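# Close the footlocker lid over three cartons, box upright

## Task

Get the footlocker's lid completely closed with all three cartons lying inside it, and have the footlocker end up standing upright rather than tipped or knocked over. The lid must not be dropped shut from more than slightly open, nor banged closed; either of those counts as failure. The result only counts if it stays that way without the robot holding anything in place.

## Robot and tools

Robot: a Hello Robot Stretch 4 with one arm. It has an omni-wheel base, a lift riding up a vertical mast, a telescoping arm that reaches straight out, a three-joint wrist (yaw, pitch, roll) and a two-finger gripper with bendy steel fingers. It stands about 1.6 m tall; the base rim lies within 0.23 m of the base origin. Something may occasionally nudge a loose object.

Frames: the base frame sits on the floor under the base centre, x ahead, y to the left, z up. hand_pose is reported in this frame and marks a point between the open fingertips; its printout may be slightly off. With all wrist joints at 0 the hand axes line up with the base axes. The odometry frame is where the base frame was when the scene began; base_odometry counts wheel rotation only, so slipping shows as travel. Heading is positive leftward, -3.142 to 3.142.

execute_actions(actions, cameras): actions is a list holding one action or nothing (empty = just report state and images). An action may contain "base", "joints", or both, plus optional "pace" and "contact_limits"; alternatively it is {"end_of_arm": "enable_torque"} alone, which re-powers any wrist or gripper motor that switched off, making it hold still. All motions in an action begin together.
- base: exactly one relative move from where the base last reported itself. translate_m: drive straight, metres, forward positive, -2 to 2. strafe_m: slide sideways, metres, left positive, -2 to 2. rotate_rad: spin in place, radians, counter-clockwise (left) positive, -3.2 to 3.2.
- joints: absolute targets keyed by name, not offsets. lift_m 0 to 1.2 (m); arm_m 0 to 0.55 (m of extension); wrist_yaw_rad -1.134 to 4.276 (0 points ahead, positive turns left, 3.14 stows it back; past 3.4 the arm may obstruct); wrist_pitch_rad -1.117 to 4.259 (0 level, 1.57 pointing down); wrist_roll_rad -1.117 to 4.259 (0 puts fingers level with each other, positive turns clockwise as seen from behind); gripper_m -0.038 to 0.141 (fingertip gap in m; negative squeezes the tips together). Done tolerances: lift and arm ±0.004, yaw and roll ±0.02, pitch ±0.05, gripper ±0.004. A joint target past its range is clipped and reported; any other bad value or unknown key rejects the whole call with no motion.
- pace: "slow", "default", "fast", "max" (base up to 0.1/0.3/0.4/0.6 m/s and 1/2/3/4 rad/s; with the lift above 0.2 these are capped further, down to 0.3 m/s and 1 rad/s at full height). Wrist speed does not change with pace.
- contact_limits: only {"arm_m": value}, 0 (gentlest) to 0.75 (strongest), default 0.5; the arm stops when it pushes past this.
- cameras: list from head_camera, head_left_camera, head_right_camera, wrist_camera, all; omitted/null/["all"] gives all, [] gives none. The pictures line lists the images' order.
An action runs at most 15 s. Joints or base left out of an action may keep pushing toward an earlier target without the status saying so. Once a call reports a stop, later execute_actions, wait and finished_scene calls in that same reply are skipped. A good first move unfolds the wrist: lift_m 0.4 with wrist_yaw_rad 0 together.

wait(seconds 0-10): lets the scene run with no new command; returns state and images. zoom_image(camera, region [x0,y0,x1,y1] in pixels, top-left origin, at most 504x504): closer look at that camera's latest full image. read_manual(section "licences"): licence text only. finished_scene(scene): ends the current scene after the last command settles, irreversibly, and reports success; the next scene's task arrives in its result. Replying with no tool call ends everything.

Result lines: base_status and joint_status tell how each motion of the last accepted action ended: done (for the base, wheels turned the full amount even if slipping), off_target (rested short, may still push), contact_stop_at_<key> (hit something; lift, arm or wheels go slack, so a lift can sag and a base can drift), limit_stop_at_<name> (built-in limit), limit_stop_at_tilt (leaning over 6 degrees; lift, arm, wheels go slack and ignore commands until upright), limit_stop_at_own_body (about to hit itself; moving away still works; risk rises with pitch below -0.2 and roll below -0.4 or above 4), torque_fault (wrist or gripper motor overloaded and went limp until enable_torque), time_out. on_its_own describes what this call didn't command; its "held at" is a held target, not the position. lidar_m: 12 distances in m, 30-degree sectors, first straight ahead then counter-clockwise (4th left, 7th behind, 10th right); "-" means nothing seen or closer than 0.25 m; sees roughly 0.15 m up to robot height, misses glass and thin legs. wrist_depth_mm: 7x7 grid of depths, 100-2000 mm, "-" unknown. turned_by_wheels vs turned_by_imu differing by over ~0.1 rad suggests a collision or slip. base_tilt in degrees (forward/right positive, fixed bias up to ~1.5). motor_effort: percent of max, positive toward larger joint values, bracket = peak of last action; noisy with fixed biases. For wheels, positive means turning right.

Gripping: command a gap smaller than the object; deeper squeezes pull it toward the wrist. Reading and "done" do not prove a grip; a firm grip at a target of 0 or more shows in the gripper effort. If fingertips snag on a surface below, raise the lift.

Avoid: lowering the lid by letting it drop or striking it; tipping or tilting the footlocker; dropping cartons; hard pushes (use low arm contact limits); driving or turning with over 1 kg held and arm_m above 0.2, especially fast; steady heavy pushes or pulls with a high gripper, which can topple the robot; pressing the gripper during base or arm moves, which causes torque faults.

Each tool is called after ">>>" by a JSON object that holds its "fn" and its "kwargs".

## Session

>>> {"fn": "execute_actions", "kwargs": {"actions": []}}

Scene clock: 0.00 s.
base_odometry: x=+0.000 y=+0.000 heading=+0.000 (m, m, rad; odometry frame)
turned_by_wheels: +0.000 (rad since the last result)
turned_by_imu: +0.000 (rad since the last result)
base_tilt: forward=-0.6 right=-0.7 (deg)
lidar_m: 1.82 2.90 2.99 1.86 1.78 2.42 1.13 1.07 1.11 1.43 1.34 1.42
base_status: not commanded
joint_positions: lift_m=+0.210 arm_m=+0.003 wrist_yaw_rad=+3.168 wrist_pitch_rad=+0.018 wrist_roll_rad=+0.015 gripper_m=+0.057
joint_status: not commanded
motor_effort: lift_m=+19 arm_m=-1 wrist_yaw_rad=+0 wrist_pitch_rad=-5 wrist_roll_rad=+0 gripper_m=-4 wheel_0=-1 wheel_1=+0 wheel_2=+0 (%)
hand_pose: x=-0.1172 y=+0.0797 z=+0.3835 quat_wxyz=(-0.013, -0.009, +0.007, +1.000) (m; base frame)
wrist_depth_mm: - 145 207 - - - - / - - 143 - - - - / - 108 140 - - - - / - 117 141 - - - - / 145 1661 1808 - - - - / 207 1708 1397 1661 211 1576 1576 / 204 1098 1008 160 1025 946 1025
pictures: head_camera, head_left_camera, head_right_camera, wrist_camera
Images, in order (width x height): head_camera 420x560, head_left_camera 420x672, head_right_camera 420x672, wrist_camera 616x392.

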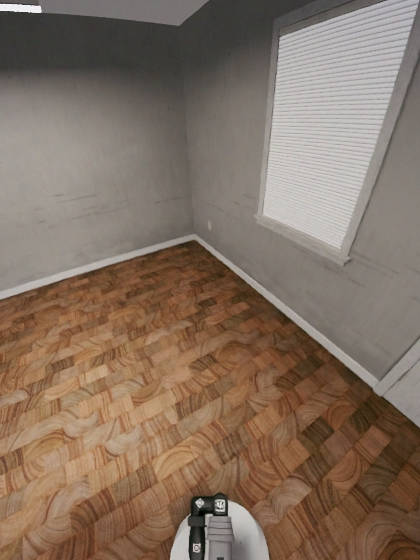

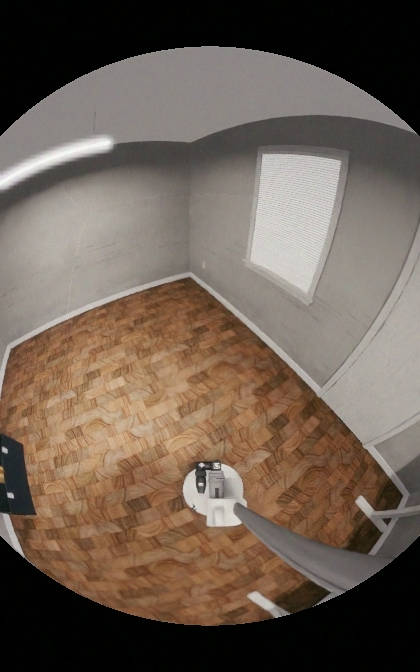

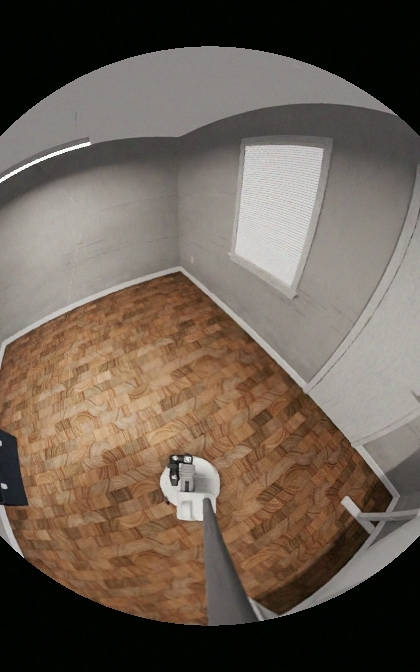

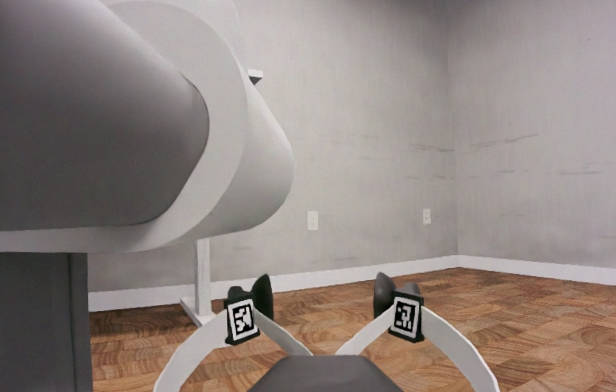

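>>> {"fn": "execute_actions", "kwargs": {"actions": [{"base": {"rotate_rad": 2.12}, "joints": {"lift_m": 0.4, "wrist_yaw_rad": 0, "gripper_m": 0.141}, "pace": "fast"}], "cameras": ["head_camera", "wrist_camera"]}}

Scene clock: 12.50 s.
base_odometry: x=+0.000 y=+0.000 heading=+2.120 (m, m, rad; odometry frame)
turned_by_wheels: +2.120 (rad since the last result)
turned_by_imu: +2.123 (rad since the last result)
base_tilt: forward=-0.6 right=-0.6 (deg)
lidar_m: 1.78 2.45 1.09 1.03 1.10 1.41 1.34 1.43 1.97 2.92 3.05 1.79
base_status: done
joint_positions: lift_m=+0.400 arm_m=+0.003 wrist_yaw_rad=+0.001 wrist_pitch_rad=+0.018 wrist_roll_rad=+0.015 gripper_m=+0.141
joint_status: all done
motor_effort: lift_m=+20(21) arm_m=+0(0) wrist_yaw_rad=-2(12) wrist_pitch_rad=-6(5) wrist_roll_rad=-1(1) gripper_m=-2(5) wheel_0=-1(7) wheel_1=-1(9) wheel_2=-1(9) (%)
hand_pose: x=+0.4620 y=-0.0873 z=+0.5729 quat_wxyz=(+1.000, +0.008, +0.009, +0.000) (m; base frame)
wrist_depth_mm: - - - - - - - / - - - - - - - / - - - - - - - / - - - - - - - / - - - - 1983 1921 - / - - 220 - 1499 206 1756 / 1537 1499 1464 150 1397 1397 1430
pictures: head_camera, wrist_camera
Images, in order (width x height): head_camera 420x560, wrist_camera 616x392.

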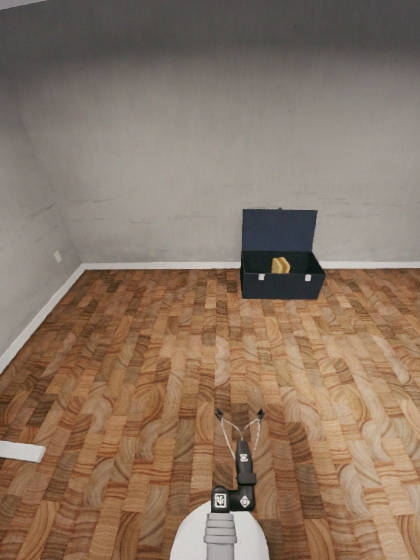

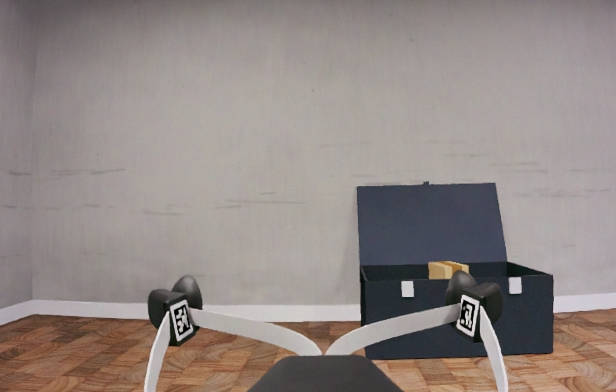

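>>> {"fn": "execute_actions", "kwargs": {"actions": [{"base": {"strafe_m": -0.57}, "joints": {"wrist_pitch_rad": 1.0}, "pace": "max"}], "cameras": []}}

>>> {"fn": "execute_actions", "kwargs": {"actions": [{"base": {"translate_m": 1.36}, "joints": {"lift_m": 0.85, "wrist_pitch_rad": 1.57, "arm_m": 0.3, "wrist_roll_rad": 0}, "pace": "max"}], "cameras": ["head_camera", "wrist_camera"]}}

Scene clock: 37.97 s.
base_odometry: x=+0.486 y=+0.297 heading=+2.120 (m, m, rad; odometry frame)
turned_by_wheels: +0.000 (rad since the last result)
turned_by_imu: +0.003 (rad since the last result)
base_tilt: forward=-0.7 right=-0.7 (deg)
lidar_m: 1.75 2.45 1.68 1.61 1.68 1.41 1.37 1.41 2.00 2.35 2.44 2.43
base_status: done
joint_positions: lift_m=+0.400 arm_m=+0.003 wrist_yaw_rad=+0.000 wrist_pitch_rad=+1.001 wrist_roll_rad=+0.015 gripper_m=+0.141
joint_status: all done
motor_effort: lift_m=+20(20) arm_m=+0(0) wrist_yaw_rad=+0(1) wrist_pitch_rad=-3(1) wrist_roll_rad=+1(0) gripper_m=-1(2) wheel_0=+0(12) wheel_1=+0(12) wheel_2=+0(2) (%)
hand_pose: x=+0.3291 y=-0.0874 z=+0.3352 quat_wxyz=(+0.877, +0.007, +0.480, -0.004) (m; base frame)
wrist_depth_mm: 1098 1078 1042 1025 991 991 960 / 946 917 891 878 866 854 854 / 820 798 768 768 759 750 750 / 723 715 699 691 676 676 668 / 647 640 627 621 603 603 603 / 574 564 221 559 559 207 549 / 535 521 521 150 512 508 504
pictures: none
No camera images: the call's "cameras" was empty. Leave "cameras" out to get every camera's image.

Scene clock: 42.03 s.
base_odometry: x=-0.224 y=+1.458 heading=+2.120 (m, m, rad; odometry frame)
turned_by_wheels: +0.000 (rad since the last result)
turned_by_imu: +0.003 (rad since the last result)
base_tilt: forward=-0.6 right=-0.6 (deg)
lidar_m: 0.38 0.41 1.41 2.38 1.85 2.40 2.76 2.90 2.46 2.37 0.56 0.41
base_status: done
joint_positions: lift_m=+0.850 arm_m=+0.299 wrist_yaw_rad=+0.000 wrist_pitch_rad=+1.570 wrist_roll_rad=+0.000 gripper_m=+0.141
joint_status: all done
motor_effort: lift_m=+20(25) arm_m=+6(8) wrist_yaw_rad=+0(2) wrist_pitch_rad=+1(5) wrist_roll_rad=+0(0) gripper_m=-2(1) wheel_0=-1(6) wheel_1=+0(10) wheel_2=+1(13) (%)
hand_pose: x=+0.4702 y=-0.0874 z=+0.7396 quat_wxyz=(+0.707, +0.000, +0.707, +0.000) (m; base frame)
wrist_depth_mm: 917 668 654 634 640 615 854 / 1025 750 878 866 831 759 960 / 1008 809 960 960 946 854 946 / 1008 768 960 585 946 831 960 / 991 723 946 707 917 820 931 / 976 976 220 960 661 202 917 / 976 976 946 150 946 931 917
pictures: head_camera, wrist_camera
Images, in order (width x height): head_camera 420x560, wrist_camera 616x392.

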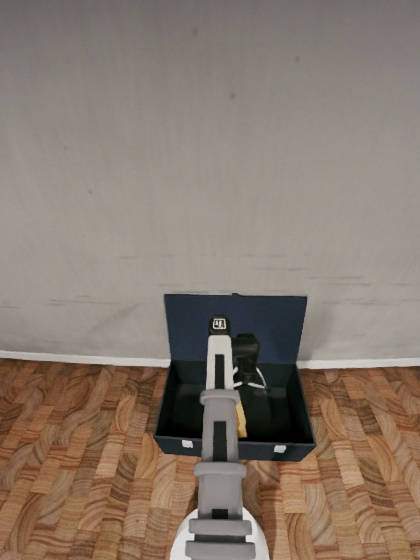

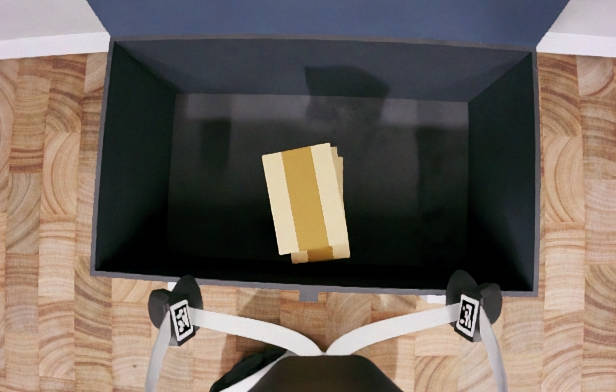

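>>> {"fn": "execute_actions", "kwargs": {"actions": [{"base": {"rotate_rad": -0.045}, "joints": {"arm_m": 0.381, "wrist_roll_rad": -0.2, "lift_m": 0.66}, "pace": "fast"}], "cameras": []}}

>>> {"fn": "execute_actions", "kwargs": {"actions": [{"base": {"strafe_m": 0.049}, "joints": {"lift_m": 0.54}, "pace": "fast"}], "cameras": ["head_camera", "wrist_camera"]}}

Scene clock: 76.20 s.
base_odometry: x=-0.224 y=+1.458 heading=+2.075 (m, m, rad; odometry frame)
turned_by_wheels: -0.045 (rad since the last result)
turned_by_imu: -0.043 (rad since the last result)
base_tilt: forward=-0.6 right=-0.7 (deg)
lidar_m: 0.38 0.41 1.35 2.38 1.86 2.23 2.76 2.86 2.48 2.36 0.56 0.41
base_status: done
joint_positions: lift_m=+0.660 arm_m=+0.380 wrist_yaw_rad=+0.000 wrist_pitch_rad=+1.570 wrist_roll_rad=-0.200 gripper_m=+0.141
joint_status: all done
motor_effort: lift_m=+16(18) arm_m=+6(7) wrist_yaw_rad=+0(1) wrist_pitch_rad=+0(2) wrist_roll_rad=-1(4) gripper_m=+0(1) wheel_0=+1(3) wheel_1=+0(3) wheel_2=-1(3) (%)
hand_pose: x=+0.5511 y=-0.0874 z=+0.5499 quat_wxyz=(+0.704, -0.070, +0.703, +0.070) (m; base frame)
wrist_depth_mm: 512 574 535 488 452 427 410 / 517 699 759 683 603 530 473 / 530 759 778 768 759 741 580 / 559 768 768 402 759 741 564 / 574 750 759 399 741 750 525 / 521 504 221 397 732 203 500 / 788 778 473 150 554 559 492
pictures: none
No camera images: the call's "cameras" was empty. Leave "cameras" out to get every camera's image.

Scene clock: 77.47 s.
base_odometry: x=-0.267 y=+1.434 heading=+2.075 (m, m, rad; odometry frame)
turned_by_wheels: +0.000 (rad since the last result)
turned_by_imu: +0.000 (rad since the last result)
base_tilt: forward=-0.6 right=-0.6 (deg)
lidar_m: 0.39 0.40 1.36 2.34 1.81 2.17 2.76 2.86 2.53 2.41 0.56 0.42
base_status: done
joint_positions: lift_m=+0.540 arm_m=+0.380 wrist_yaw_rad=+0.000 wrist_pitch_rad=+1.570 wrist_roll_rad=-0.200 gripper_m=+0.141
joint_status: all done
motor_effort: lift_m=+16(14) arm_m=+5(6) wrist_yaw_rad=+0(0) wrist_pitch_rad=-1(0) wrist_roll_rad=+0(1) gripper_m=-1(1) wheel_0=+1(7) wheel_1=-1(10) wheel_2=+0(1) (%)
hand_pose: x=+0.5511 y=-0.0874 z=+0.4299 quat_wxyz=(+0.704, -0.070, +0.703, +0.070) (m; base frame)
wrist_depth_mm: 436 544 535 484 439 394 373 / 449 627 654 647 597 525 473 / 466 647 654 640 640 634 621 / 496 647 640 281 627 621 627 / 517 647 634 279 621 621 609 / 462 504 220 278 276 204 569 / 351 368 415 150 508 574 559
pictures: head_camera, wrist_camera
Images, in order (width x height): head_camera 420x560, wrist_camera 616x392.

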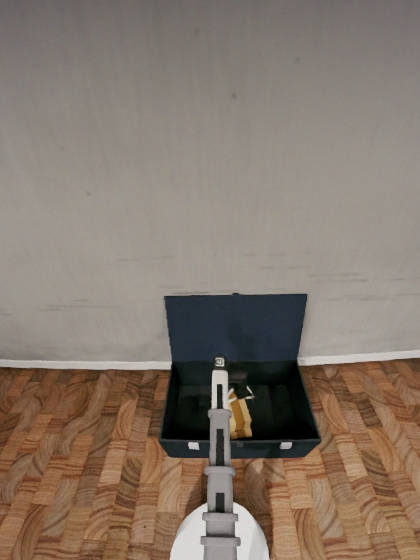

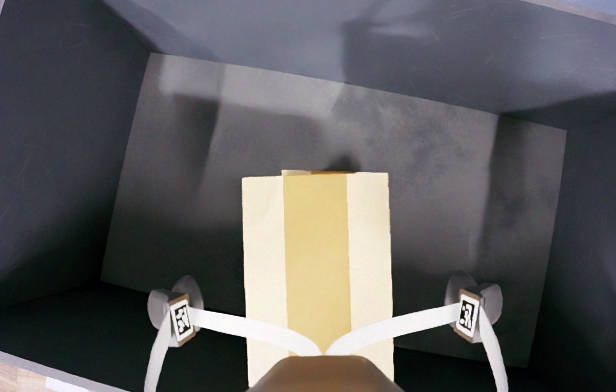

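>>> {"fn": "execute_actions", "kwargs": {"actions": [{"joints": {"lift_m": 0.458, "wrist_roll_rad": -0.215}}], "cameras": ["wrist_camera"]}}

Scene clock: 87.23 s.
base_odometry: x=-0.266 y=+1.434 heading=+2.075 (m, m, rad; odometry frame)
turned_by_wheels: +0.000 (rad since the last result)
turned_by_imu: +0.002 (rad since the last result)
base_tilt: forward=-0.6 right=-0.6 (deg)
lidar_m: 0.40 0.40 1.34 2.34 1.79 2.18 2.76 2.86 2.53 2.41 0.59 0.39
base_status: not commanded
joint_positions: lift_m=+0.458 arm_m=+0.380 wrist_yaw_rad=+0.000 wrist_pitch_rad=+1.570 wrist_roll_rad=-0.215 gripper_m=+0.141
joint_status: all done
motor_effort: lift_m=+16(11) arm_m=+5(5) wrist_yaw_rad=-1(1) wrist_pitch_rad=+1(0) wrist_roll_rad=+0(0) gripper_m=+0(1) wheel_0=+1(1) wheel_1=-1(1) wheel_2=+0(0) (%)
hand_pose: x=+0.5511 y=-0.0874 z=+0.3480 quat_wxyz=(+0.703, -0.076, +0.703, +0.076) (m; base frame)
wrist_depth_mm: 433 549 544 484 439 397 370 / 449 564 574 564 554 517 469 / 469 564 564 564 554 549 544 / 496 564 203 200 199 549 539 / 512 564 202 198 197 544 535 / 455 492 198 196 196 203 535 / 345 366 197 150 195 530 530
pictures: wrist_camera
Images, in order (width x height): wrist_camera 616x392.

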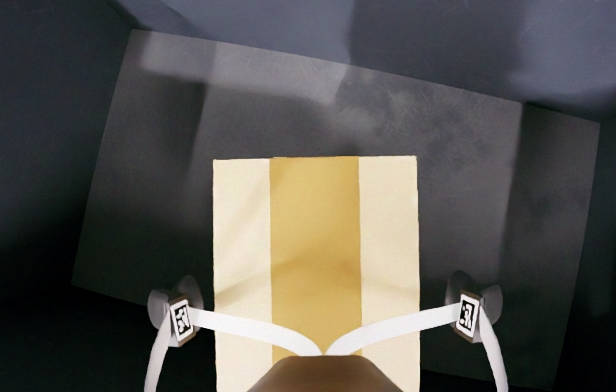

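>>> {"fn": "execute_actions", "kwargs": {"actions": [{"joints": {"gripper_m": 0.045}}], "cameras": ["wrist_camera"]}}

Scene clock: 93.03 s.
base_odometry: x=-0.266 y=+1.434 heading=+2.075 (m, m, rad; odometry frame)
turned_by_wheels: +0.000 (rad since the last result)
turned_by_imu: +0.002 (rad since the last result)
base_tilt: forward=-0.6 right=-0.7 (deg)
lidar_m: 0.39 0.40 1.35 2.33 1.81 2.16 2.76 2.87 2.55 2.40 0.57 0.41
base_status: not commanded
joint_positions: lift_m=+0.458 arm_m=+0.380 wrist_yaw_rad=+0.000 wrist_pitch_rad=+1.570 wrist_roll_rad=-0.215 gripper_m=+0.046
joint_status: all done
motor_effort: lift_m=+17(17) arm_m=+6(6) wrist_yaw_rad=-1(1) wrist_pitch_rad=-1(2) wrist_roll_rad=-1(0) gripper_m=-25(24) wheel_0=+1(1) wheel_1=-1(1) wheel_2=+0(0) (%)
hand_pose: x=+0.5511 y=-0.0874 z=+0.3479 quat_wxyz=(+0.703, -0.076, +0.703, +0.076) (m; base frame)
wrist_depth_mm: 433 554 544 492 442 394 373 / 445 564 569 559 554 521 466 / 473 564 564 554 549 549 544 / 492 564 183 181 178 549 539 / 512 554 181 179 178 539 535 / 455 517 179 178 175 185 530 / 343 343 178 175 173 530 504
pictures: wrist_camera
Images, in order (width x height): wrist_camera 616x392.

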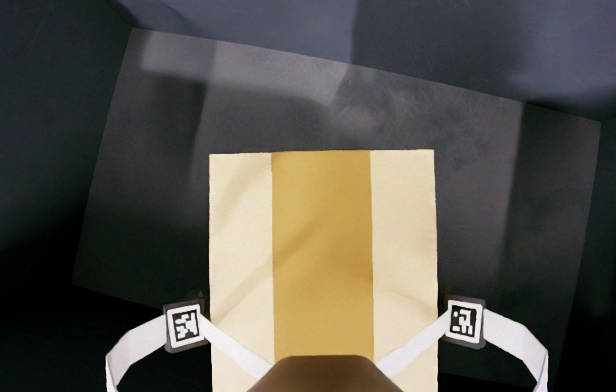

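>>> {"fn": "execute_actions", "kwargs": {"actions": [{"base": {"strafe_m": -0.23}, "joints": {"arm_m": 0.43, "wrist_roll_rad": 0.0, "lift_m": 0.468}}], "cameras": ["head_camera", "wrist_camera"]}}

Scene clock: 103.53 s.
base_odometry: x=-0.065 y=+1.545 heading=+2.075 (m, m, rad; odometry frame)
turned_by_wheels: +0.000 (rad since the last result)
turned_by_imu: +0.003 (rad since the last result)
base_tilt: forward=-0.6 right=-0.7 (deg)
lidar_m: 0.39 0.40 0.55 2.57 2.01 2.55 2.76 2.86 2.28 2.16 1.46 0.40
base_status: done
joint_positions: lift_m=+0.468 arm_m=+0.429 wrist_yaw_rad=+0.000 wrist_pitch_rad=+1.570 wrist_roll_rad=+0.000 gripper_m=+0.046
joint_status: all done
motor_effort: lift_m=+23(24) arm_m=+6(7) wrist_yaw_rad=+1(0) wrist_pitch_rad=+0(1) wrist_roll_rad=+1(3) gripper_m=-25(26) wheel_0=+1(6) wheel_1=+2(10) wheel_2=+0(2) (%)
hand_pose: x=+0.6001 y=-0.0874 z=+0.3574 quat_wxyz=(+0.707, +0.000, +0.707, +0.000) (m; base frame)
wrist_depth_mm: 368 366 373 377 375 332 264 / 492 512 525 525 521 359 262 / 585 580 569 569 564 364 263 / 569 574 183 181 179 364 257 / 334 336 181 179 178 366 256 / 332 327 179 177 176 186 256 / 329 324 177 176 173 327 -
pictures: head_camera, wrist_camera
Images, in order (width x height): head_camera 420x560, wrist_camera 616x392.

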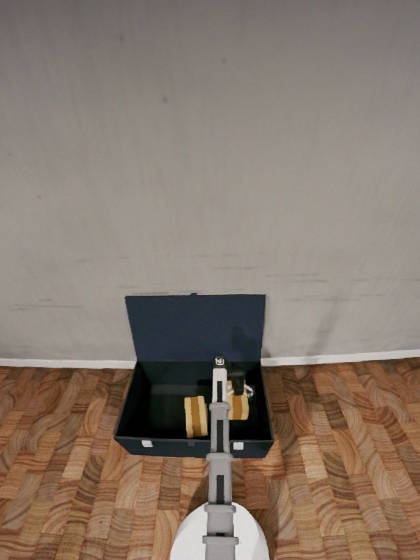

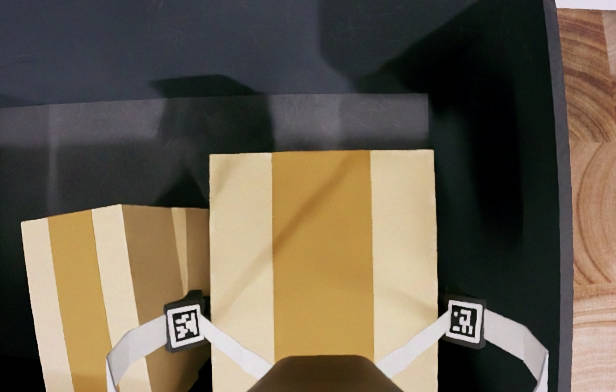

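>>> {"fn": "execute_actions", "kwargs": {"actions": [{"joints": {"lift_m": 0.214}, "pace": "fast"}], "cameras": ["wrist_camera"]}}

Scene clock: 115.17 s.
base_odometry: x=-0.065 y=+1.545 heading=+2.075 (m, m, rad; odometry frame)
turned_by_wheels: +0.000 (rad since the last result)
turned_by_imu: +0.002 (rad since the last result)
base_tilt: forward=-0.6 right=-0.7 (deg)
lidar_m: 0.38 0.39 0.57 2.56 2.02 2.56 2.76 2.84 2.29 2.15 1.47 0.40
base_status: not commanded
joint_positions: lift_m=+0.214 arm_m=+0.429 wrist_yaw_rad=+0.000 wrist_pitch_rad=+1.570 wrist_roll_rad=+0.000 gripper_m=+0.046
joint_status: all done
motor_effort: lift_m=+18(18) arm_m=+6(6) wrist_yaw_rad=-1(0) wrist_pitch_rad=+0(0) wrist_roll_rad=+1(2) gripper_m=-26(24) wheel_0=+1(2) wheel_1=+2(2) wheel_2=+0(0) (%)
hand_pose: x=+0.6001 y=-0.0874 z=+0.1038 quat_wxyz=(+0.707, +0.000, +0.707, +0.000) (m; base frame)
wrist_depth_mm: 329 325 320 319 314 312 250 / 324 322 319 317 310 309 253 / 324 317 314 312 307 304 256 / 319 315 182 181 179 306 256 / 219 310 182 179 177 301 257 / 216 286 179 177 176 185 255 / 213 249 178 175 174 296 -
pictures: wrist_camera
Images, in order (width x height): wrist_camera 616x392.

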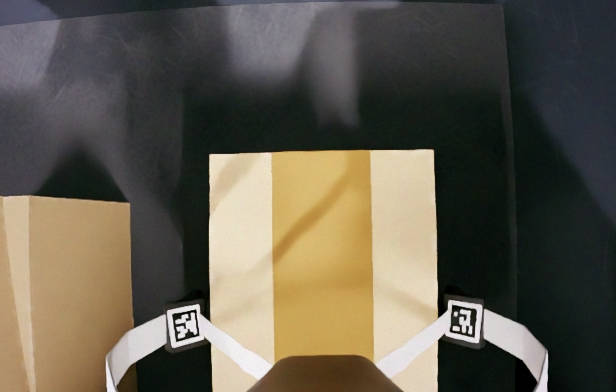

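>>> {"fn": "execute_actions", "kwargs": {"actions": [{"joints": {"gripper_m": 0.13}}], "cameras": ["wrist_camera"]}}

>>> {"fn": "execute_actions", "kwargs": {"actions": [{"joints": {"lift_m": 0.48}, "pace": "max"}], "cameras": ["wrist_camera"]}}

Scene clock: 121.67 s.
base_odometry: x=-0.065 y=+1.545 heading=+2.075 (m, m, rad; odometry frame)
turned_by_wheels: +0.000 (rad since the last result)
turned_by_imu: +0.002 (rad since the last result)
base_tilt: forward=-0.6 right=-0.6 (deg)
lidar_m: 0.39 0.41 0.56 2.56 2.00 2.55 2.76 2.85 2.28 2.16 1.47 0.42
base_status: not commanded
joint_positions: lift_m=+0.214 arm_m=+0.429 wrist_yaw_rad=+0.000 wrist_pitch_rad=+1.570 wrist_roll_rad=+0.000 gripper_m=+0.130
joint_status: all done
motor_effort: lift_m=+17(18) arm_m=+6(6) wrist_yaw_rad=+2(2) wrist_pitch_rad=+0(7) wrist_roll_rad=+3(2) gripper_m=-2(25) wheel_0=+1(1) wheel_1=+1(2) wheel_2=+0(0) (%)
hand_pose: x=+0.6000 y=-0.0874 z=+0.1038 quat_wxyz=(+0.707, +0.000, +0.707, +0.000) (m; base frame)
wrist_depth_mm: 329 325 322 320 312 312 249 / 324 322 319 315 314 309 252 / 320 320 315 314 310 306 255 / 317 315 194 191 190 303 255 / 219 312 192 190 189 301 255 / 216 290 191 188 187 211 253 / 213 282 190 152 186 297 251
pictures: wrist_camera
Images, in order (width x height): wrist_camera 616x392.

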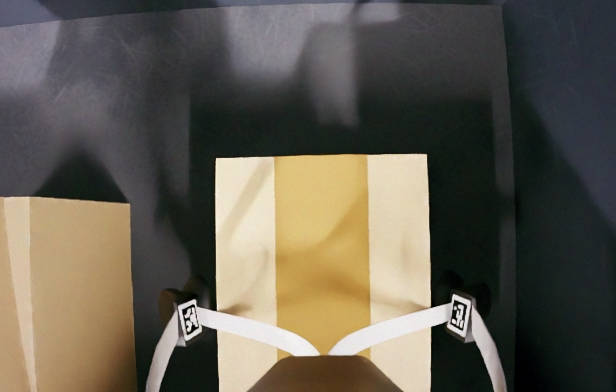

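Scene clock: 123.00 s.
base_odometry: x=-0.065 y=+1.545 heading=+2.075 (m, m, rad; odometry frame)
turned_by_wheels: +0.000 (rad since the last result)
turned_by_imu: +0.001 (rad since the last result)
base_tilt: forward=-0.6 right=-0.7 (deg)
lidar_m: 0.38 0.41 0.55 2.55 2.02 2.54 2.77 2.85 2.29 2.16 1.48 0.41
base_status: not commanded
joint_positions: lift_m=+0.480 arm_m=+0.429 wrist_yaw_rad=+0.000 wrist_pitch_rad=+1.570 wrist_roll_rad=+0.000 gripper_m=+0.130
joint_status: all done
motor_effort: lift_m=+20(23) arm_m=+6(6) wrist_yaw_rad=+1(0) wrist_pitch_rad=-1(0) wrist_roll_rad=+1(0) gripper_m=-2(1) wheel_0=+1(1) wheel_1=+1(1) wheel_2=+0(0) (%)
hand_pose: x=+0.6001 y=-0.0874 z=+0.3696 quat_wxyz=(+0.707, +0.000, +0.707, +0.000) (m; base frame)
wrist_depth_mm: 364 362 373 375 375 334 265 / 492 512 517 525 517 359 427 / 591 591 585 585 574 366 433 / 591 585 580 459 569 364 273 / 345 345 580 452 564 366 264 / 343 340 220 452 564 209 260 / 342 340 544 153 554 319 266
pictures: wrist_camera
Images, in order (width x height): wrist_camera 616x392.

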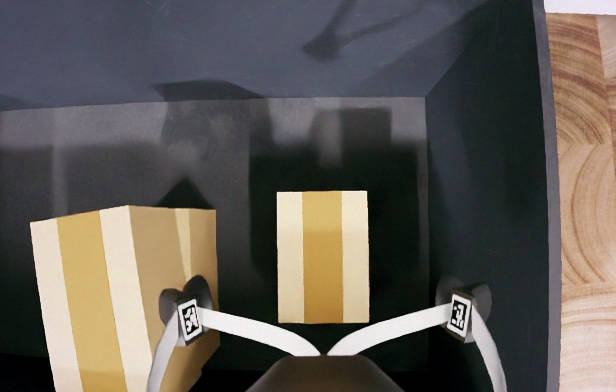

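>>> {"fn": "execute_actions", "kwargs": {"actions": [{"base": {"strafe_m": 0.207}, "joints": {"lift_m": 0.81, "arm_m": 0.34, "wrist_pitch_rad": 0.8, "wrist_roll_rad": 1.571, "gripper_m": 0.055}, "pace": "max"}], "cameras": ["head_camera", "wrist_camera"]}}

Scene clock: 134.80 s.
base_odometry: x=-0.246 y=+1.445 heading=+2.075 (m, m, rad; odometry frame)
turned_by_wheels: +0.000 (rad since the last result)
turned_by_imu: +0.001 (rad since the last result)
base_tilt: forward=-0.6 right=-0.7 (deg)
lidar_m: 0.38 0.41 1.35 2.36 1.80 2.22 2.76 2.85 2.52 2.37 0.58 0.41
base_status: done
joint_positions: lift_m=+0.810 arm_m=+0.341 wrist_yaw_rad=+0.000 wrist_pitch_rad=+0.802 wrist_roll_rad=+1.571 gripper_m=+0.055
joint_status: all done
motor_effort: lift_m=+21(25) arm_m=-6(5) wrist_yaw_rad=+0(0) wrist_pitch_rad=-5(13) wrist_roll_rad=+1(5) gripper_m=-3(3) wheel_0=-2(8) wheel_1=+0(12) wheel_2=-1(3) (%)
hand_pose: x=+0.7125 y=-0.0874 z=+0.7808 quat_wxyz=(+0.651, +0.651, +0.276, -0.276) (m; base frame)
wrist_depth_mm: 379 436 462 525 597 640 640 / 379 436 469 521 591 750 759 / 375 433 462 521 591 732 778 / 375 433 462 512 585 732 778 / 370 421 459 512 580 715 768 / 362 421 433 508 211 715 759 / 364 407 445 162 580 699 750
pictures: head_camera, wrist_camera
Images, in order (width x height): head_camera 420x560, wrist_camera 616x392.

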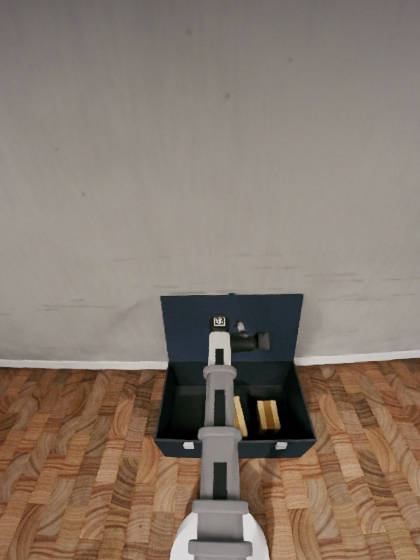

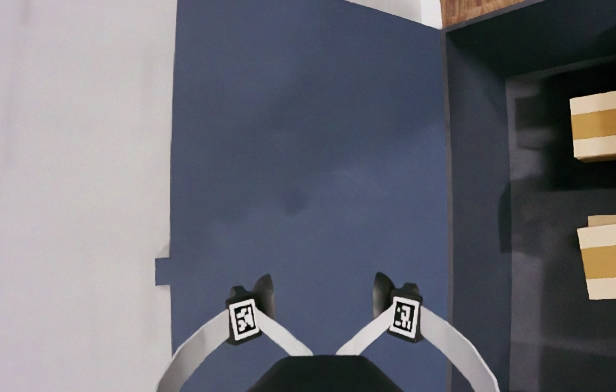

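>>> {"fn": "execute_actions", "kwargs": {"actions": [{"base": {"translate_m": 0.08}, "joints": {"lift_m": 0.792, "arm_m": 0.455, "wrist_pitch_rad": 0.72}, "contact_limits": {"arm_m": 0.15}}], "cameras": ["head_right_camera", "wrist_camera"]}}

Scene clock: 177.77 s.
base_odometry: x=-0.285 y=+1.515 heading=+2.075 (m, m, rad; odometry frame)
turned_by_wheels: +0.000 (rad since the last result)
turned_by_imu: +0.002 (rad since the last result)
base_tilt: forward=-0.6 right=-0.6 (deg)
lidar_m: 0.30 0.32 1.26 2.36 1.89 2.22 2.85 2.94 2.50 2.38 0.46 0.33
base_status: done
joint_positions: lift_m=+0.792 arm_m=+0.454 wrist_yaw_rad=+0.000 wrist_pitch_rad=+0.722 wrist_roll_rad=+1.571 gripper_m=+0.055
joint_status: all done
motor_effort: lift_m=+16(20) arm_m=+6(3) wrist_yaw_rad=+0(1) wrist_pitch_rad=-6(7) wrist_roll_rad=+2(1) gripper_m=-4(4) wheel_0=-2(3) wheel_1=+1(7) wheel_2=+0(6) (%)
contact_limits: arm_m 0.15
hand_pose: x=+0.8415 y=-0.0874 z=+0.7798 quat_wxyz=(+0.662, +0.662, +0.250, -0.250) (m; base frame)
wrist_depth_mm: 213 242 285 301 327 368 410 / 213 242 285 298 327 364 410 / 211 239 281 296 324 364 407 / 210 238 278 296 319 359 402 / 208 236 276 294 319 355 394 / 206 231 253 287 211 357 394 / 204 228 260 162 315 351 392
pictures: head_right_camera, wrist_camera
Images, in order (width x height): head_right_camera 420x672, wrist_camera 616x392.

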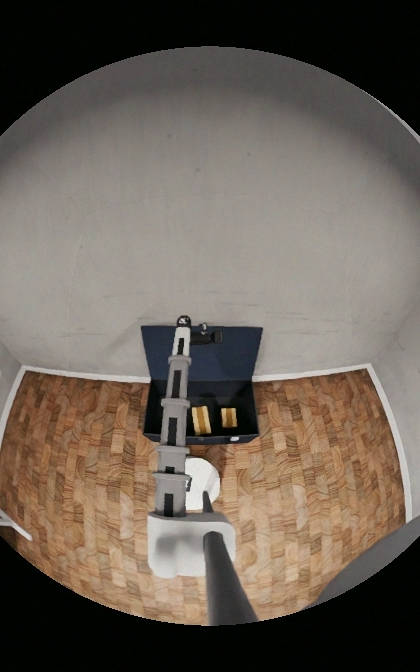

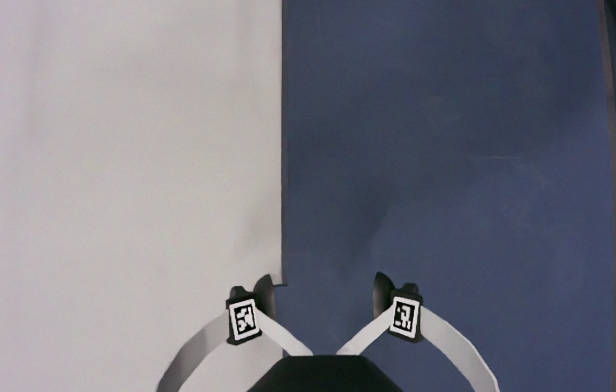

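>>> {"fn": "zoom_image", "kwargs": {"camera": "wrist_camera", "region": [200, 240, 440, 392]}}

Region (200, 240, 440, 392) of wrist_camera's 616x392 image, scaled by 2.100; it fills the top 319 rows of this view, and the rest is white.

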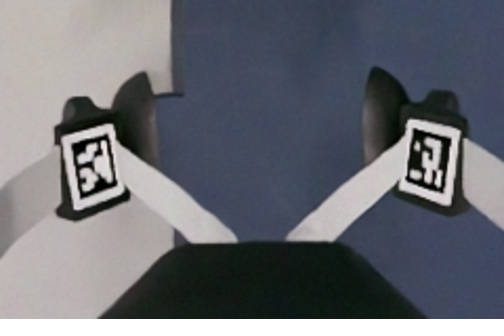

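>>> {"fn": "execute_actions", "kwargs": {"actions": [{"base": {"strafe_m": 0.012}, "joints": {"lift_m": 0.803, "arm_m": 0.497}, "contact_limits": {"arm_m": 0.1}, "pace": "slow"}], "cameras": ["wrist_camera"]}}

Scene clock: 210.17 s.
base_odometry: x=-0.295 y=+1.509 heading=+2.075 (m, m, rad; odometry frame)
turned_by_wheels: +0.000 (rad since the last result)
turned_by_imu: +0.002 (rad since the last result)
base_tilt: forward=-0.6 right=-0.7 (deg)
lidar_m: 0.31 0.33 1.24 2.35 1.85 2.23 2.85 2.95 2.52 2.39 0.42 0.33
base_status: done
joint_positions: lift_m=+0.803 arm_m=+0.496 wrist_yaw_rad=+0.000 wrist_pitch_rad=+0.722 wrist_roll_rad=+1.571 gripper_m=+0.055
joint_status: all done
motor_effort: lift_m=+22(20) arm_m=+6(6) wrist_yaw_rad=+0(0) wrist_pitch_rad=-6(6) wrist_roll_rad=+1(1) gripper_m=-4(4) wheel_0=+0(6) wheel_1=+2(4) wheel_2=+0(1) (%)
contact_limits: arm_m 0.1
hand_pose: x=+0.8834 y=-0.0874 z=+0.7904 quat_wxyz=(+0.662, +0.662, +0.250, -0.250) (m; base frame)
wrist_depth_mm: 178 204 239 271 283 319 353 / 178 202 237 267 281 315 351 / 177 201 235 265 278 312 349 / 176 199 233 263 276 309 345 / 174 198 229 262 273 307 342 / 172 195 213 255 211 307 340 / 171 190 219 162 270 301 338
pictures: wrist_camera
Images, in order (width x height): wrist_camera 616x392.

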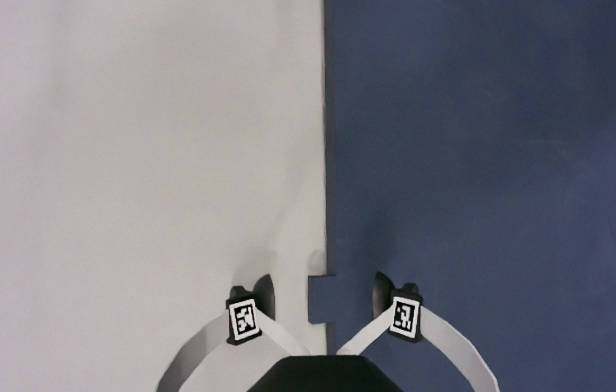

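>>> {"fn": "execute_actions", "kwargs": {"actions": [{"joints": {"lift_m": 0.763, "arm_m": 0.5}, "contact_limits": {"arm_m": 0.15}, "pace": "slow"}], "cameras": ["wrist_camera"]}}

Scene clock: 227.80 s.
base_odometry: x=-0.295 y=+1.509 heading=+2.074 (m, m, rad; odometry frame)
turned_by_wheels: +0.000 (rad since the last result)
turned_by_imu: +0.002 (rad since the last result)
base_tilt: forward=-0.7 right=-0.6 (deg)
lidar_m: 0.31 0.33 1.25 2.35 1.87 2.21 2.84 2.95 2.53 2.38 0.45 0.33
base_status: not commanded
joint_positions: lift_m=+0.764 arm_m=+0.499 wrist_yaw_rad=-0.008 wrist_pitch_rad=+0.719 wrist_roll_rad=+1.571 gripper_m=+0.055
joint_status: all done
on_its_own: wrist_yaw_rad is at rest, and its effort (+23) is outside its rest range (-13 to +13)
motor_effort: lift_m=+8(26) arm_m=+8(7) wrist_yaw_rad=+23(24) wrist_pitch_rad=+2(6) wrist_roll_rad=+0(2) gripper_m=-3(4) wheel_0=+4(3) wheel_1=+4(4) wheel_2=-8(8) (%)
contact_limits: arm_m 0.15
hand_pose: x=+0.8858 y=-0.0891 z=+0.7520 quat_wxyz=(+0.661, +0.663, +0.246, -0.251) (m; base frame)
wrist_depth_mm: 178 203 238 251 271 306 336 / 178 202 236 250 267 300 330 / 176 200 234 246 265 296 330 / 176 198 230 245 263 293 324 / 173 196 229 242 260 291 322 / 172 193 211 235 212 287 315 / 170 187 216 156 255 285 317
pictures: wrist_camera
Images, in order (width x height): wrist_camera 616x392.

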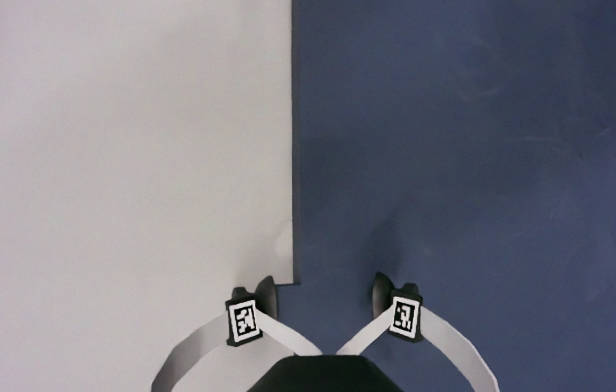

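>>> {"fn": "execute_actions", "kwargs": {"actions": [{"joints": {"arm_m": 0.475}, "pace": "slow"}], "cameras": ["wrist_camera"]}}

>>> {"fn": "zoom_image", "kwargs": {"camera": "wrist_camera", "region": [200, 240, 440, 392]}}

Scene clock: 236.80 s.
base_odometry: x=-0.295 y=+1.509 heading=+2.074 (m, m, rad; odometry frame)
turned_by_wheels: +0.000 (rad since the last result)
turned_by_imu: +0.001 (rad since the last result)
base_tilt: forward=-0.7 right=-0.7 (deg)
lidar_m: 0.30 0.34 1.25 2.35 1.85 2.22 2.83 2.94 2.51 2.39 0.45 0.34
base_status: not commanded
joint_positions: lift_m=+0.763 arm_m=+0.476 wrist_yaw_rad=-0.001 wrist_pitch_rad=+0.713 wrist_roll_rad=+1.571 gripper_m=+0.055
joint_status: all done
motor_effort: lift_m=+14(14) arm_m=-7(4) wrist_yaw_rad=+3(23) wrist_pitch_rad=+19(19) wrist_roll_rad=+0(2) gripper_m=-7(8) wheel_0=-2(4) wheel_1=+1(4) wheel_2=-3(8) (%)
hand_pose: x=+0.8651 y=-0.0876 z=+0.7528 quat_wxyz=(+0.662, +0.663, +0.247, -0.247) (m; base frame)
wrist_depth_mm: 196 221 258 254 278 317 353 / 194 220 257 250 276 312 351 / 193 219 255 251 272 307 347 / 191 216 253 247 271 307 342 / 190 214 248 246 268 304 340 / 187 212 214 241 211 300 334 / 186 205 240 236 265 296 332
pictures: wrist_camera
Images, in order (width x height): wrist_camera 616x392.

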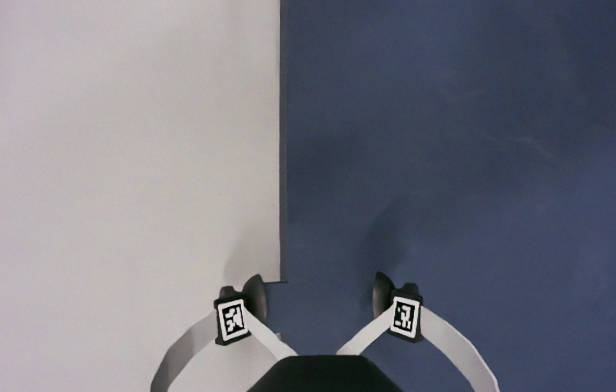

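Region (200, 240, 440, 392) of wrist_camera's 616x392 image, scaled by 2.100; it fills the top 319 rows of this view, and the rest is white.

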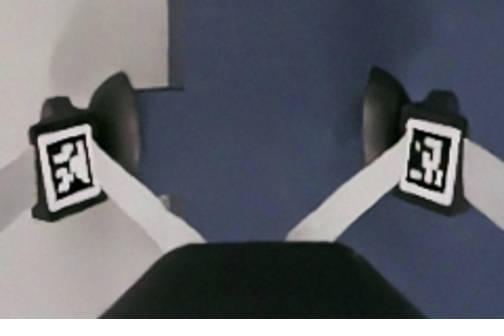

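>>> {"fn": "execute_actions", "kwargs": {"actions": [{"joints": {"arm_m": 0.40, "lift_m": 0.775}, "pace": "slow"}], "cameras": ["wrist_camera", "head_right_camera"]}}

Scene clock: 253.13 s.
base_odometry: x=-0.295 y=+1.509 heading=+2.074 (m, m, rad; odometry frame)
turned_by_wheels: +0.000 (rad since the last result)
turned_by_imu: +0.002 (rad since the last result)
base_tilt: forward=-0.7 right=-0.6 (deg)
lidar_m: 0.31 0.33 1.24 2.35 1.87 2.22 2.84 2.94 2.51 2.39 0.44 0.33
base_status: not commanded
joint_positions: lift_m=+0.775 arm_m=+0.401 wrist_yaw_rad=+0.000 wrist_pitch_rad=+0.711 wrist_roll_rad=+1.571 gripper_m=+0.055
joint_status: all done
on_its_own: wrist_pitch_rad is at rest, and its effort (+27) is outside its rest range (-23 to +23)
motor_effort: lift_m=+18(24) arm_m=-6(6) wrist_yaw_rad=-1(3) wrist_pitch_rad=+27(27) wrist_roll_rad=+0(1) gripper_m=-9(7) wheel_0=-2(2) wheel_1=+1(1) wheel_2=-2(2) (%)
hand_pose: x=+0.7907 y=-0.0873 z=+0.7650 quat_wxyz=(+0.663, +0.663, +0.246, -0.246) (m; base frame)
wrist_depth_mm: 255 290 338 267 310 379 455 / 255 289 338 266 309 373 459 / 254 286 332 264 306 368 445 / 252 285 332 262 304 366 445 / 250 282 327 259 301 366 430 / 247 279 216 258 211 362 433 / 245 268 312 248 296 353 424
pictures: head_right_camera, wrist_camera
Images, in order (width x height): head_right_camera 420x672, wrist_camera 616x392.

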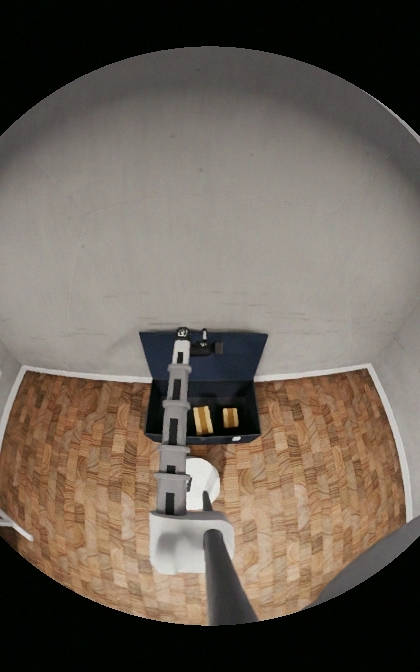

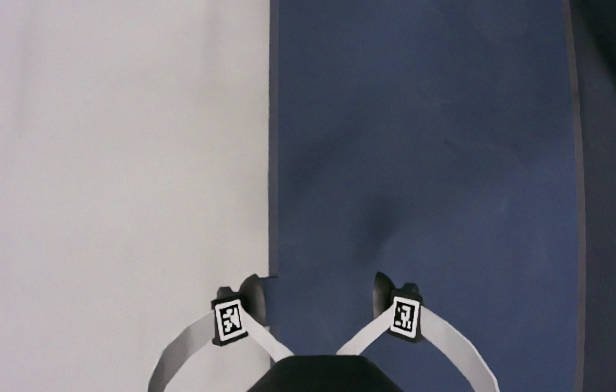

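>>> {"fn": "execute_actions", "kwargs": {"actions": [{"joints": {"arm_m": 0.30, "lift_m": 0.803, "gripper_m": 0.036}, "pace": "slow"}], "cameras": ["wrist_camera", "head_right_camera"]}}

Scene clock: 289.57 s.
base_odometry: x=-0.295 y=+1.509 heading=+2.074 (m, m, rad; odometry frame)
turned_by_wheels: +0.000 (rad since the last result)
turned_by_imu: +0.002 (rad since the last result)
base_tilt: forward=-0.6 right=-0.7 (deg)
lidar_m: 0.30 0.31 1.23 2.34 1.86 2.22 2.85 2.94 2.53 2.38 0.45 0.32
base_status: not commanded
joint_positions: lift_m=+0.803 arm_m=+0.301 wrist_yaw_rad=+0.000 wrist_pitch_rad=+0.723 wrist_roll_rad=+1.571 gripper_m=+0.036
joint_status: all done
motor_effort: lift_m=+21(22) arm_m=-6(4) wrist_yaw_rad=+1(3) wrist_pitch_rad=-8(26) wrist_roll_rad=+0(1) gripper_m=-4(10) wheel_0=-1(2) wheel_1=+1(1) wheel_2=-2(2) (%)
hand_pose: x=+0.6882 y=-0.0875 z=+0.7902 quat_wxyz=(+0.661, +0.662, +0.250, -0.250) (m; base frame)
wrist_depth_mm: 340 387 455 521 294 525 654 / 342 387 452 512 289 517 750 / 340 384 445 504 285 488 723 / 336 379 445 496 281 480 699 / 332 375 439 492 278 473 699 / 329 370 413 224 196 477 699 / 325 364 186 230 259 477 668
pictures: head_right_camera, wrist_camera
Images, in order (width x height): head_right_camera 420x672, wrist_camera 616x392.

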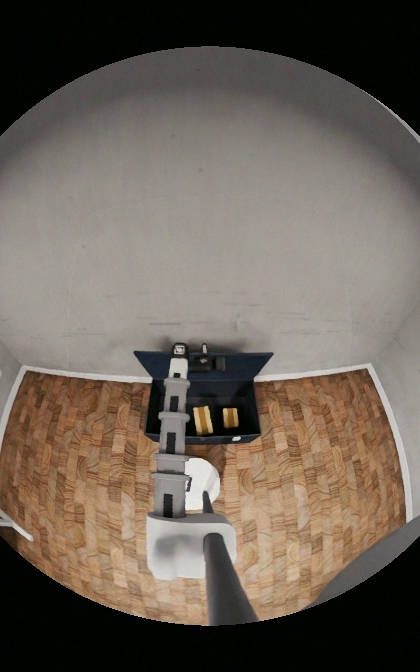

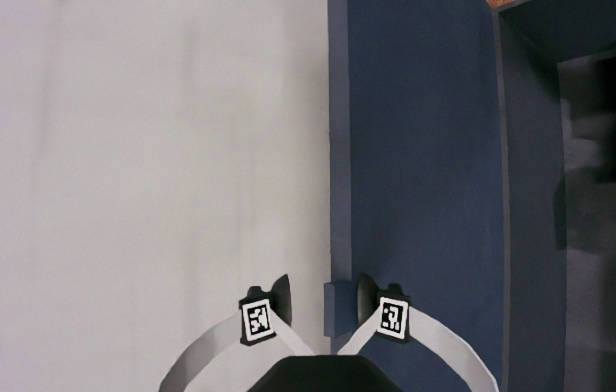

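>>> {"fn": "execute_actions", "kwargs": {"actions": []}}

Scene clock: 312.77 s.
base_odometry: x=-0.295 y=+1.509 heading=+2.074 (m, m, rad; odometry frame)
turned_by_wheels: +0.000 (rad since the last result)
turned_by_imu: +0.001 (rad since the last result)
base_tilt: forward=-0.6 right=-0.7 (deg)
lidar_m: 0.31 0.33 1.24 2.35 1.87 2.22 2.83 2.93 2.53 2.40 0.43 0.32
base_status: not commanded
joint_positions: lift_m=+0.803 arm_m=+0.301 wrist_yaw_rad=+0.000 wrist_pitch_rad=+0.723 wrist_roll_rad=+1.571 gripper_m=+0.036
joint_status: all done
motor_effort: lift_m=+21(22) arm_m=-5(4) wrist_yaw_rad=+1(3) wrist_pitch_rad=-7(26) wrist_roll_rad=+1(1) gripper_m=-4(10) wheel_0=-1(2) wheel_1=+1(1) wheel_2=-2(2) (%)
hand_pose: x=+0.6882 y=-0.0875 z=+0.7902 quat_wxyz=(+0.661, +0.662, +0.250, -0.250) (m; base frame)
wrist_depth_mm: 338 387 455 517 293 525 668 / 342 387 449 512 286 508 732 / 338 384 449 508 283 492 715 / 336 379 442 500 278 477 707 / 330 377 439 496 277 473 707 / 329 370 410 224 195 469 691 / 325 364 185 230 259 473 676
pictures: head_camera, head_left_camera, head_right_camera, wrist_camera
Images, in order (width x height): head_camera 420x560, head_left_camera 420x672, head_right_camera 420x672, wrist_camera 616x392.

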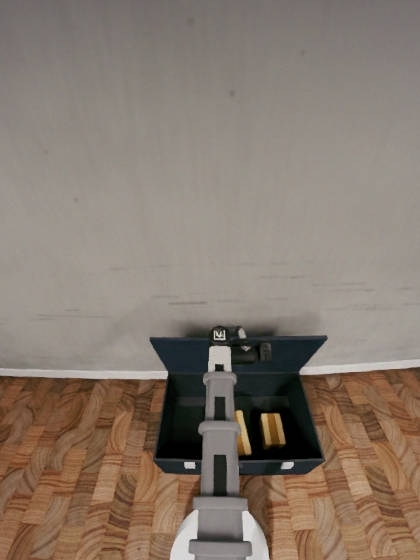

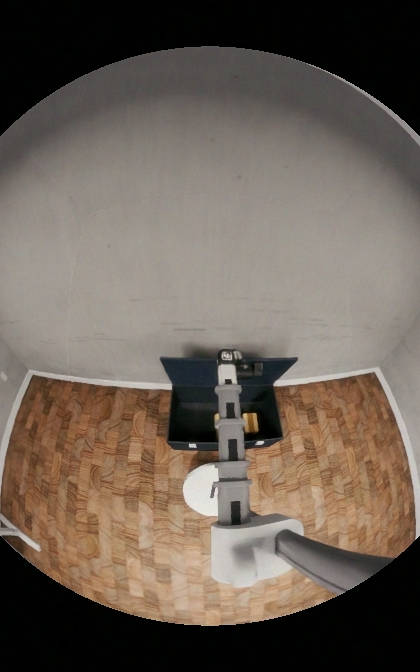

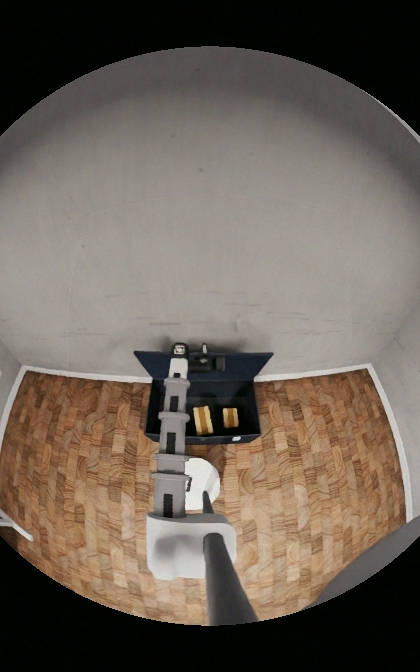

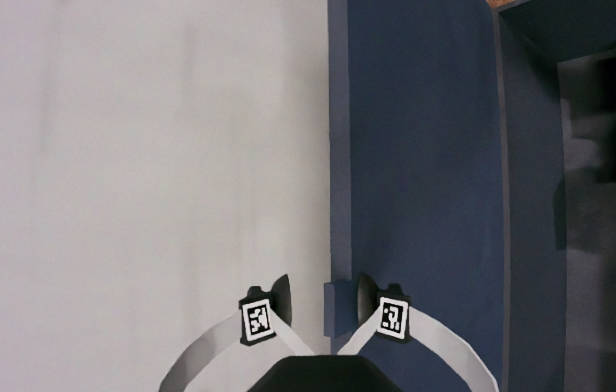

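>>> {"fn": "execute_actions", "kwargs": {"actions": [{"joints": {"lift_m": 0.775, "gripper_m": 0.06}, "pace": "slow"}], "cameras": ["wrist_camera", "head_camera"]}}

Scene clock: 336.83 s.
base_odometry: x=-0.295 y=+1.509 heading=+2.074 (m, m, rad; odometry frame)
turned_by_wheels: +0.000 (rad since the last result)
turned_by_imu: +0.002 (rad since the last result)
base_tilt: forward=-0.7 right=-0.7 (deg)
lidar_m: 0.31 0.33 1.25 2.34 1.85 2.23 2.84 2.95 2.52 2.39 0.43 0.33
base_status: not commanded
joint_positions: lift_m=+0.775 arm_m=+0.301 wrist_yaw_rad=+0.000 wrist_pitch_rad=+0.723 wrist_roll_rad=+1.571 gripper_m=+0.060
joint_status: all done
motor_effort: lift_m=+15(19) arm_m=-6(5) wrist_yaw_rad=+1(2) wrist_pitch_rad=-6(9) wrist_roll_rad=-1(1) gripper_m=-4(4) wheel_0=-1(1) wheel_1=+1(1) wheel_2=-1(1) (%)
hand_pose: x=+0.6882 y=-0.0875 z=+0.7627 quat_wxyz=(+0.661, +0.662, +0.250, -0.250) (m; base frame)
wrist_depth_mm: 340 389 455 496 268 544 668 / 340 387 452 517 263 521 723 / 338 384 445 508 257 500 715 / 336 379 442 500 255 484 707 / 330 375 439 496 252 477 707 / 329 373 407 213 210 473 707 / 327 364 418 160 250 427 676
pictures: head_camera, wrist_camera
Images, in order (width x height): head_camera 420x560, wrist_camera 616x392.

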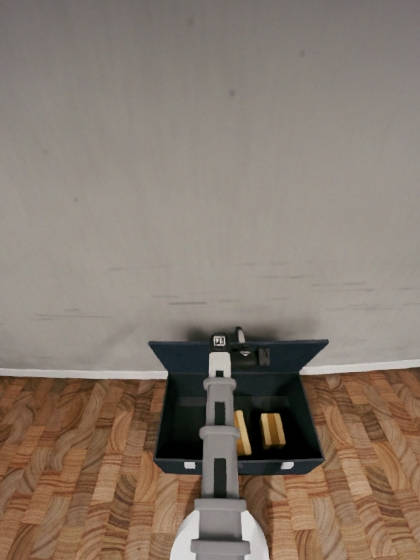

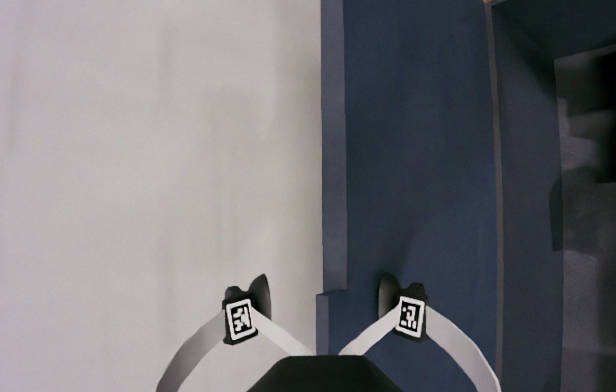

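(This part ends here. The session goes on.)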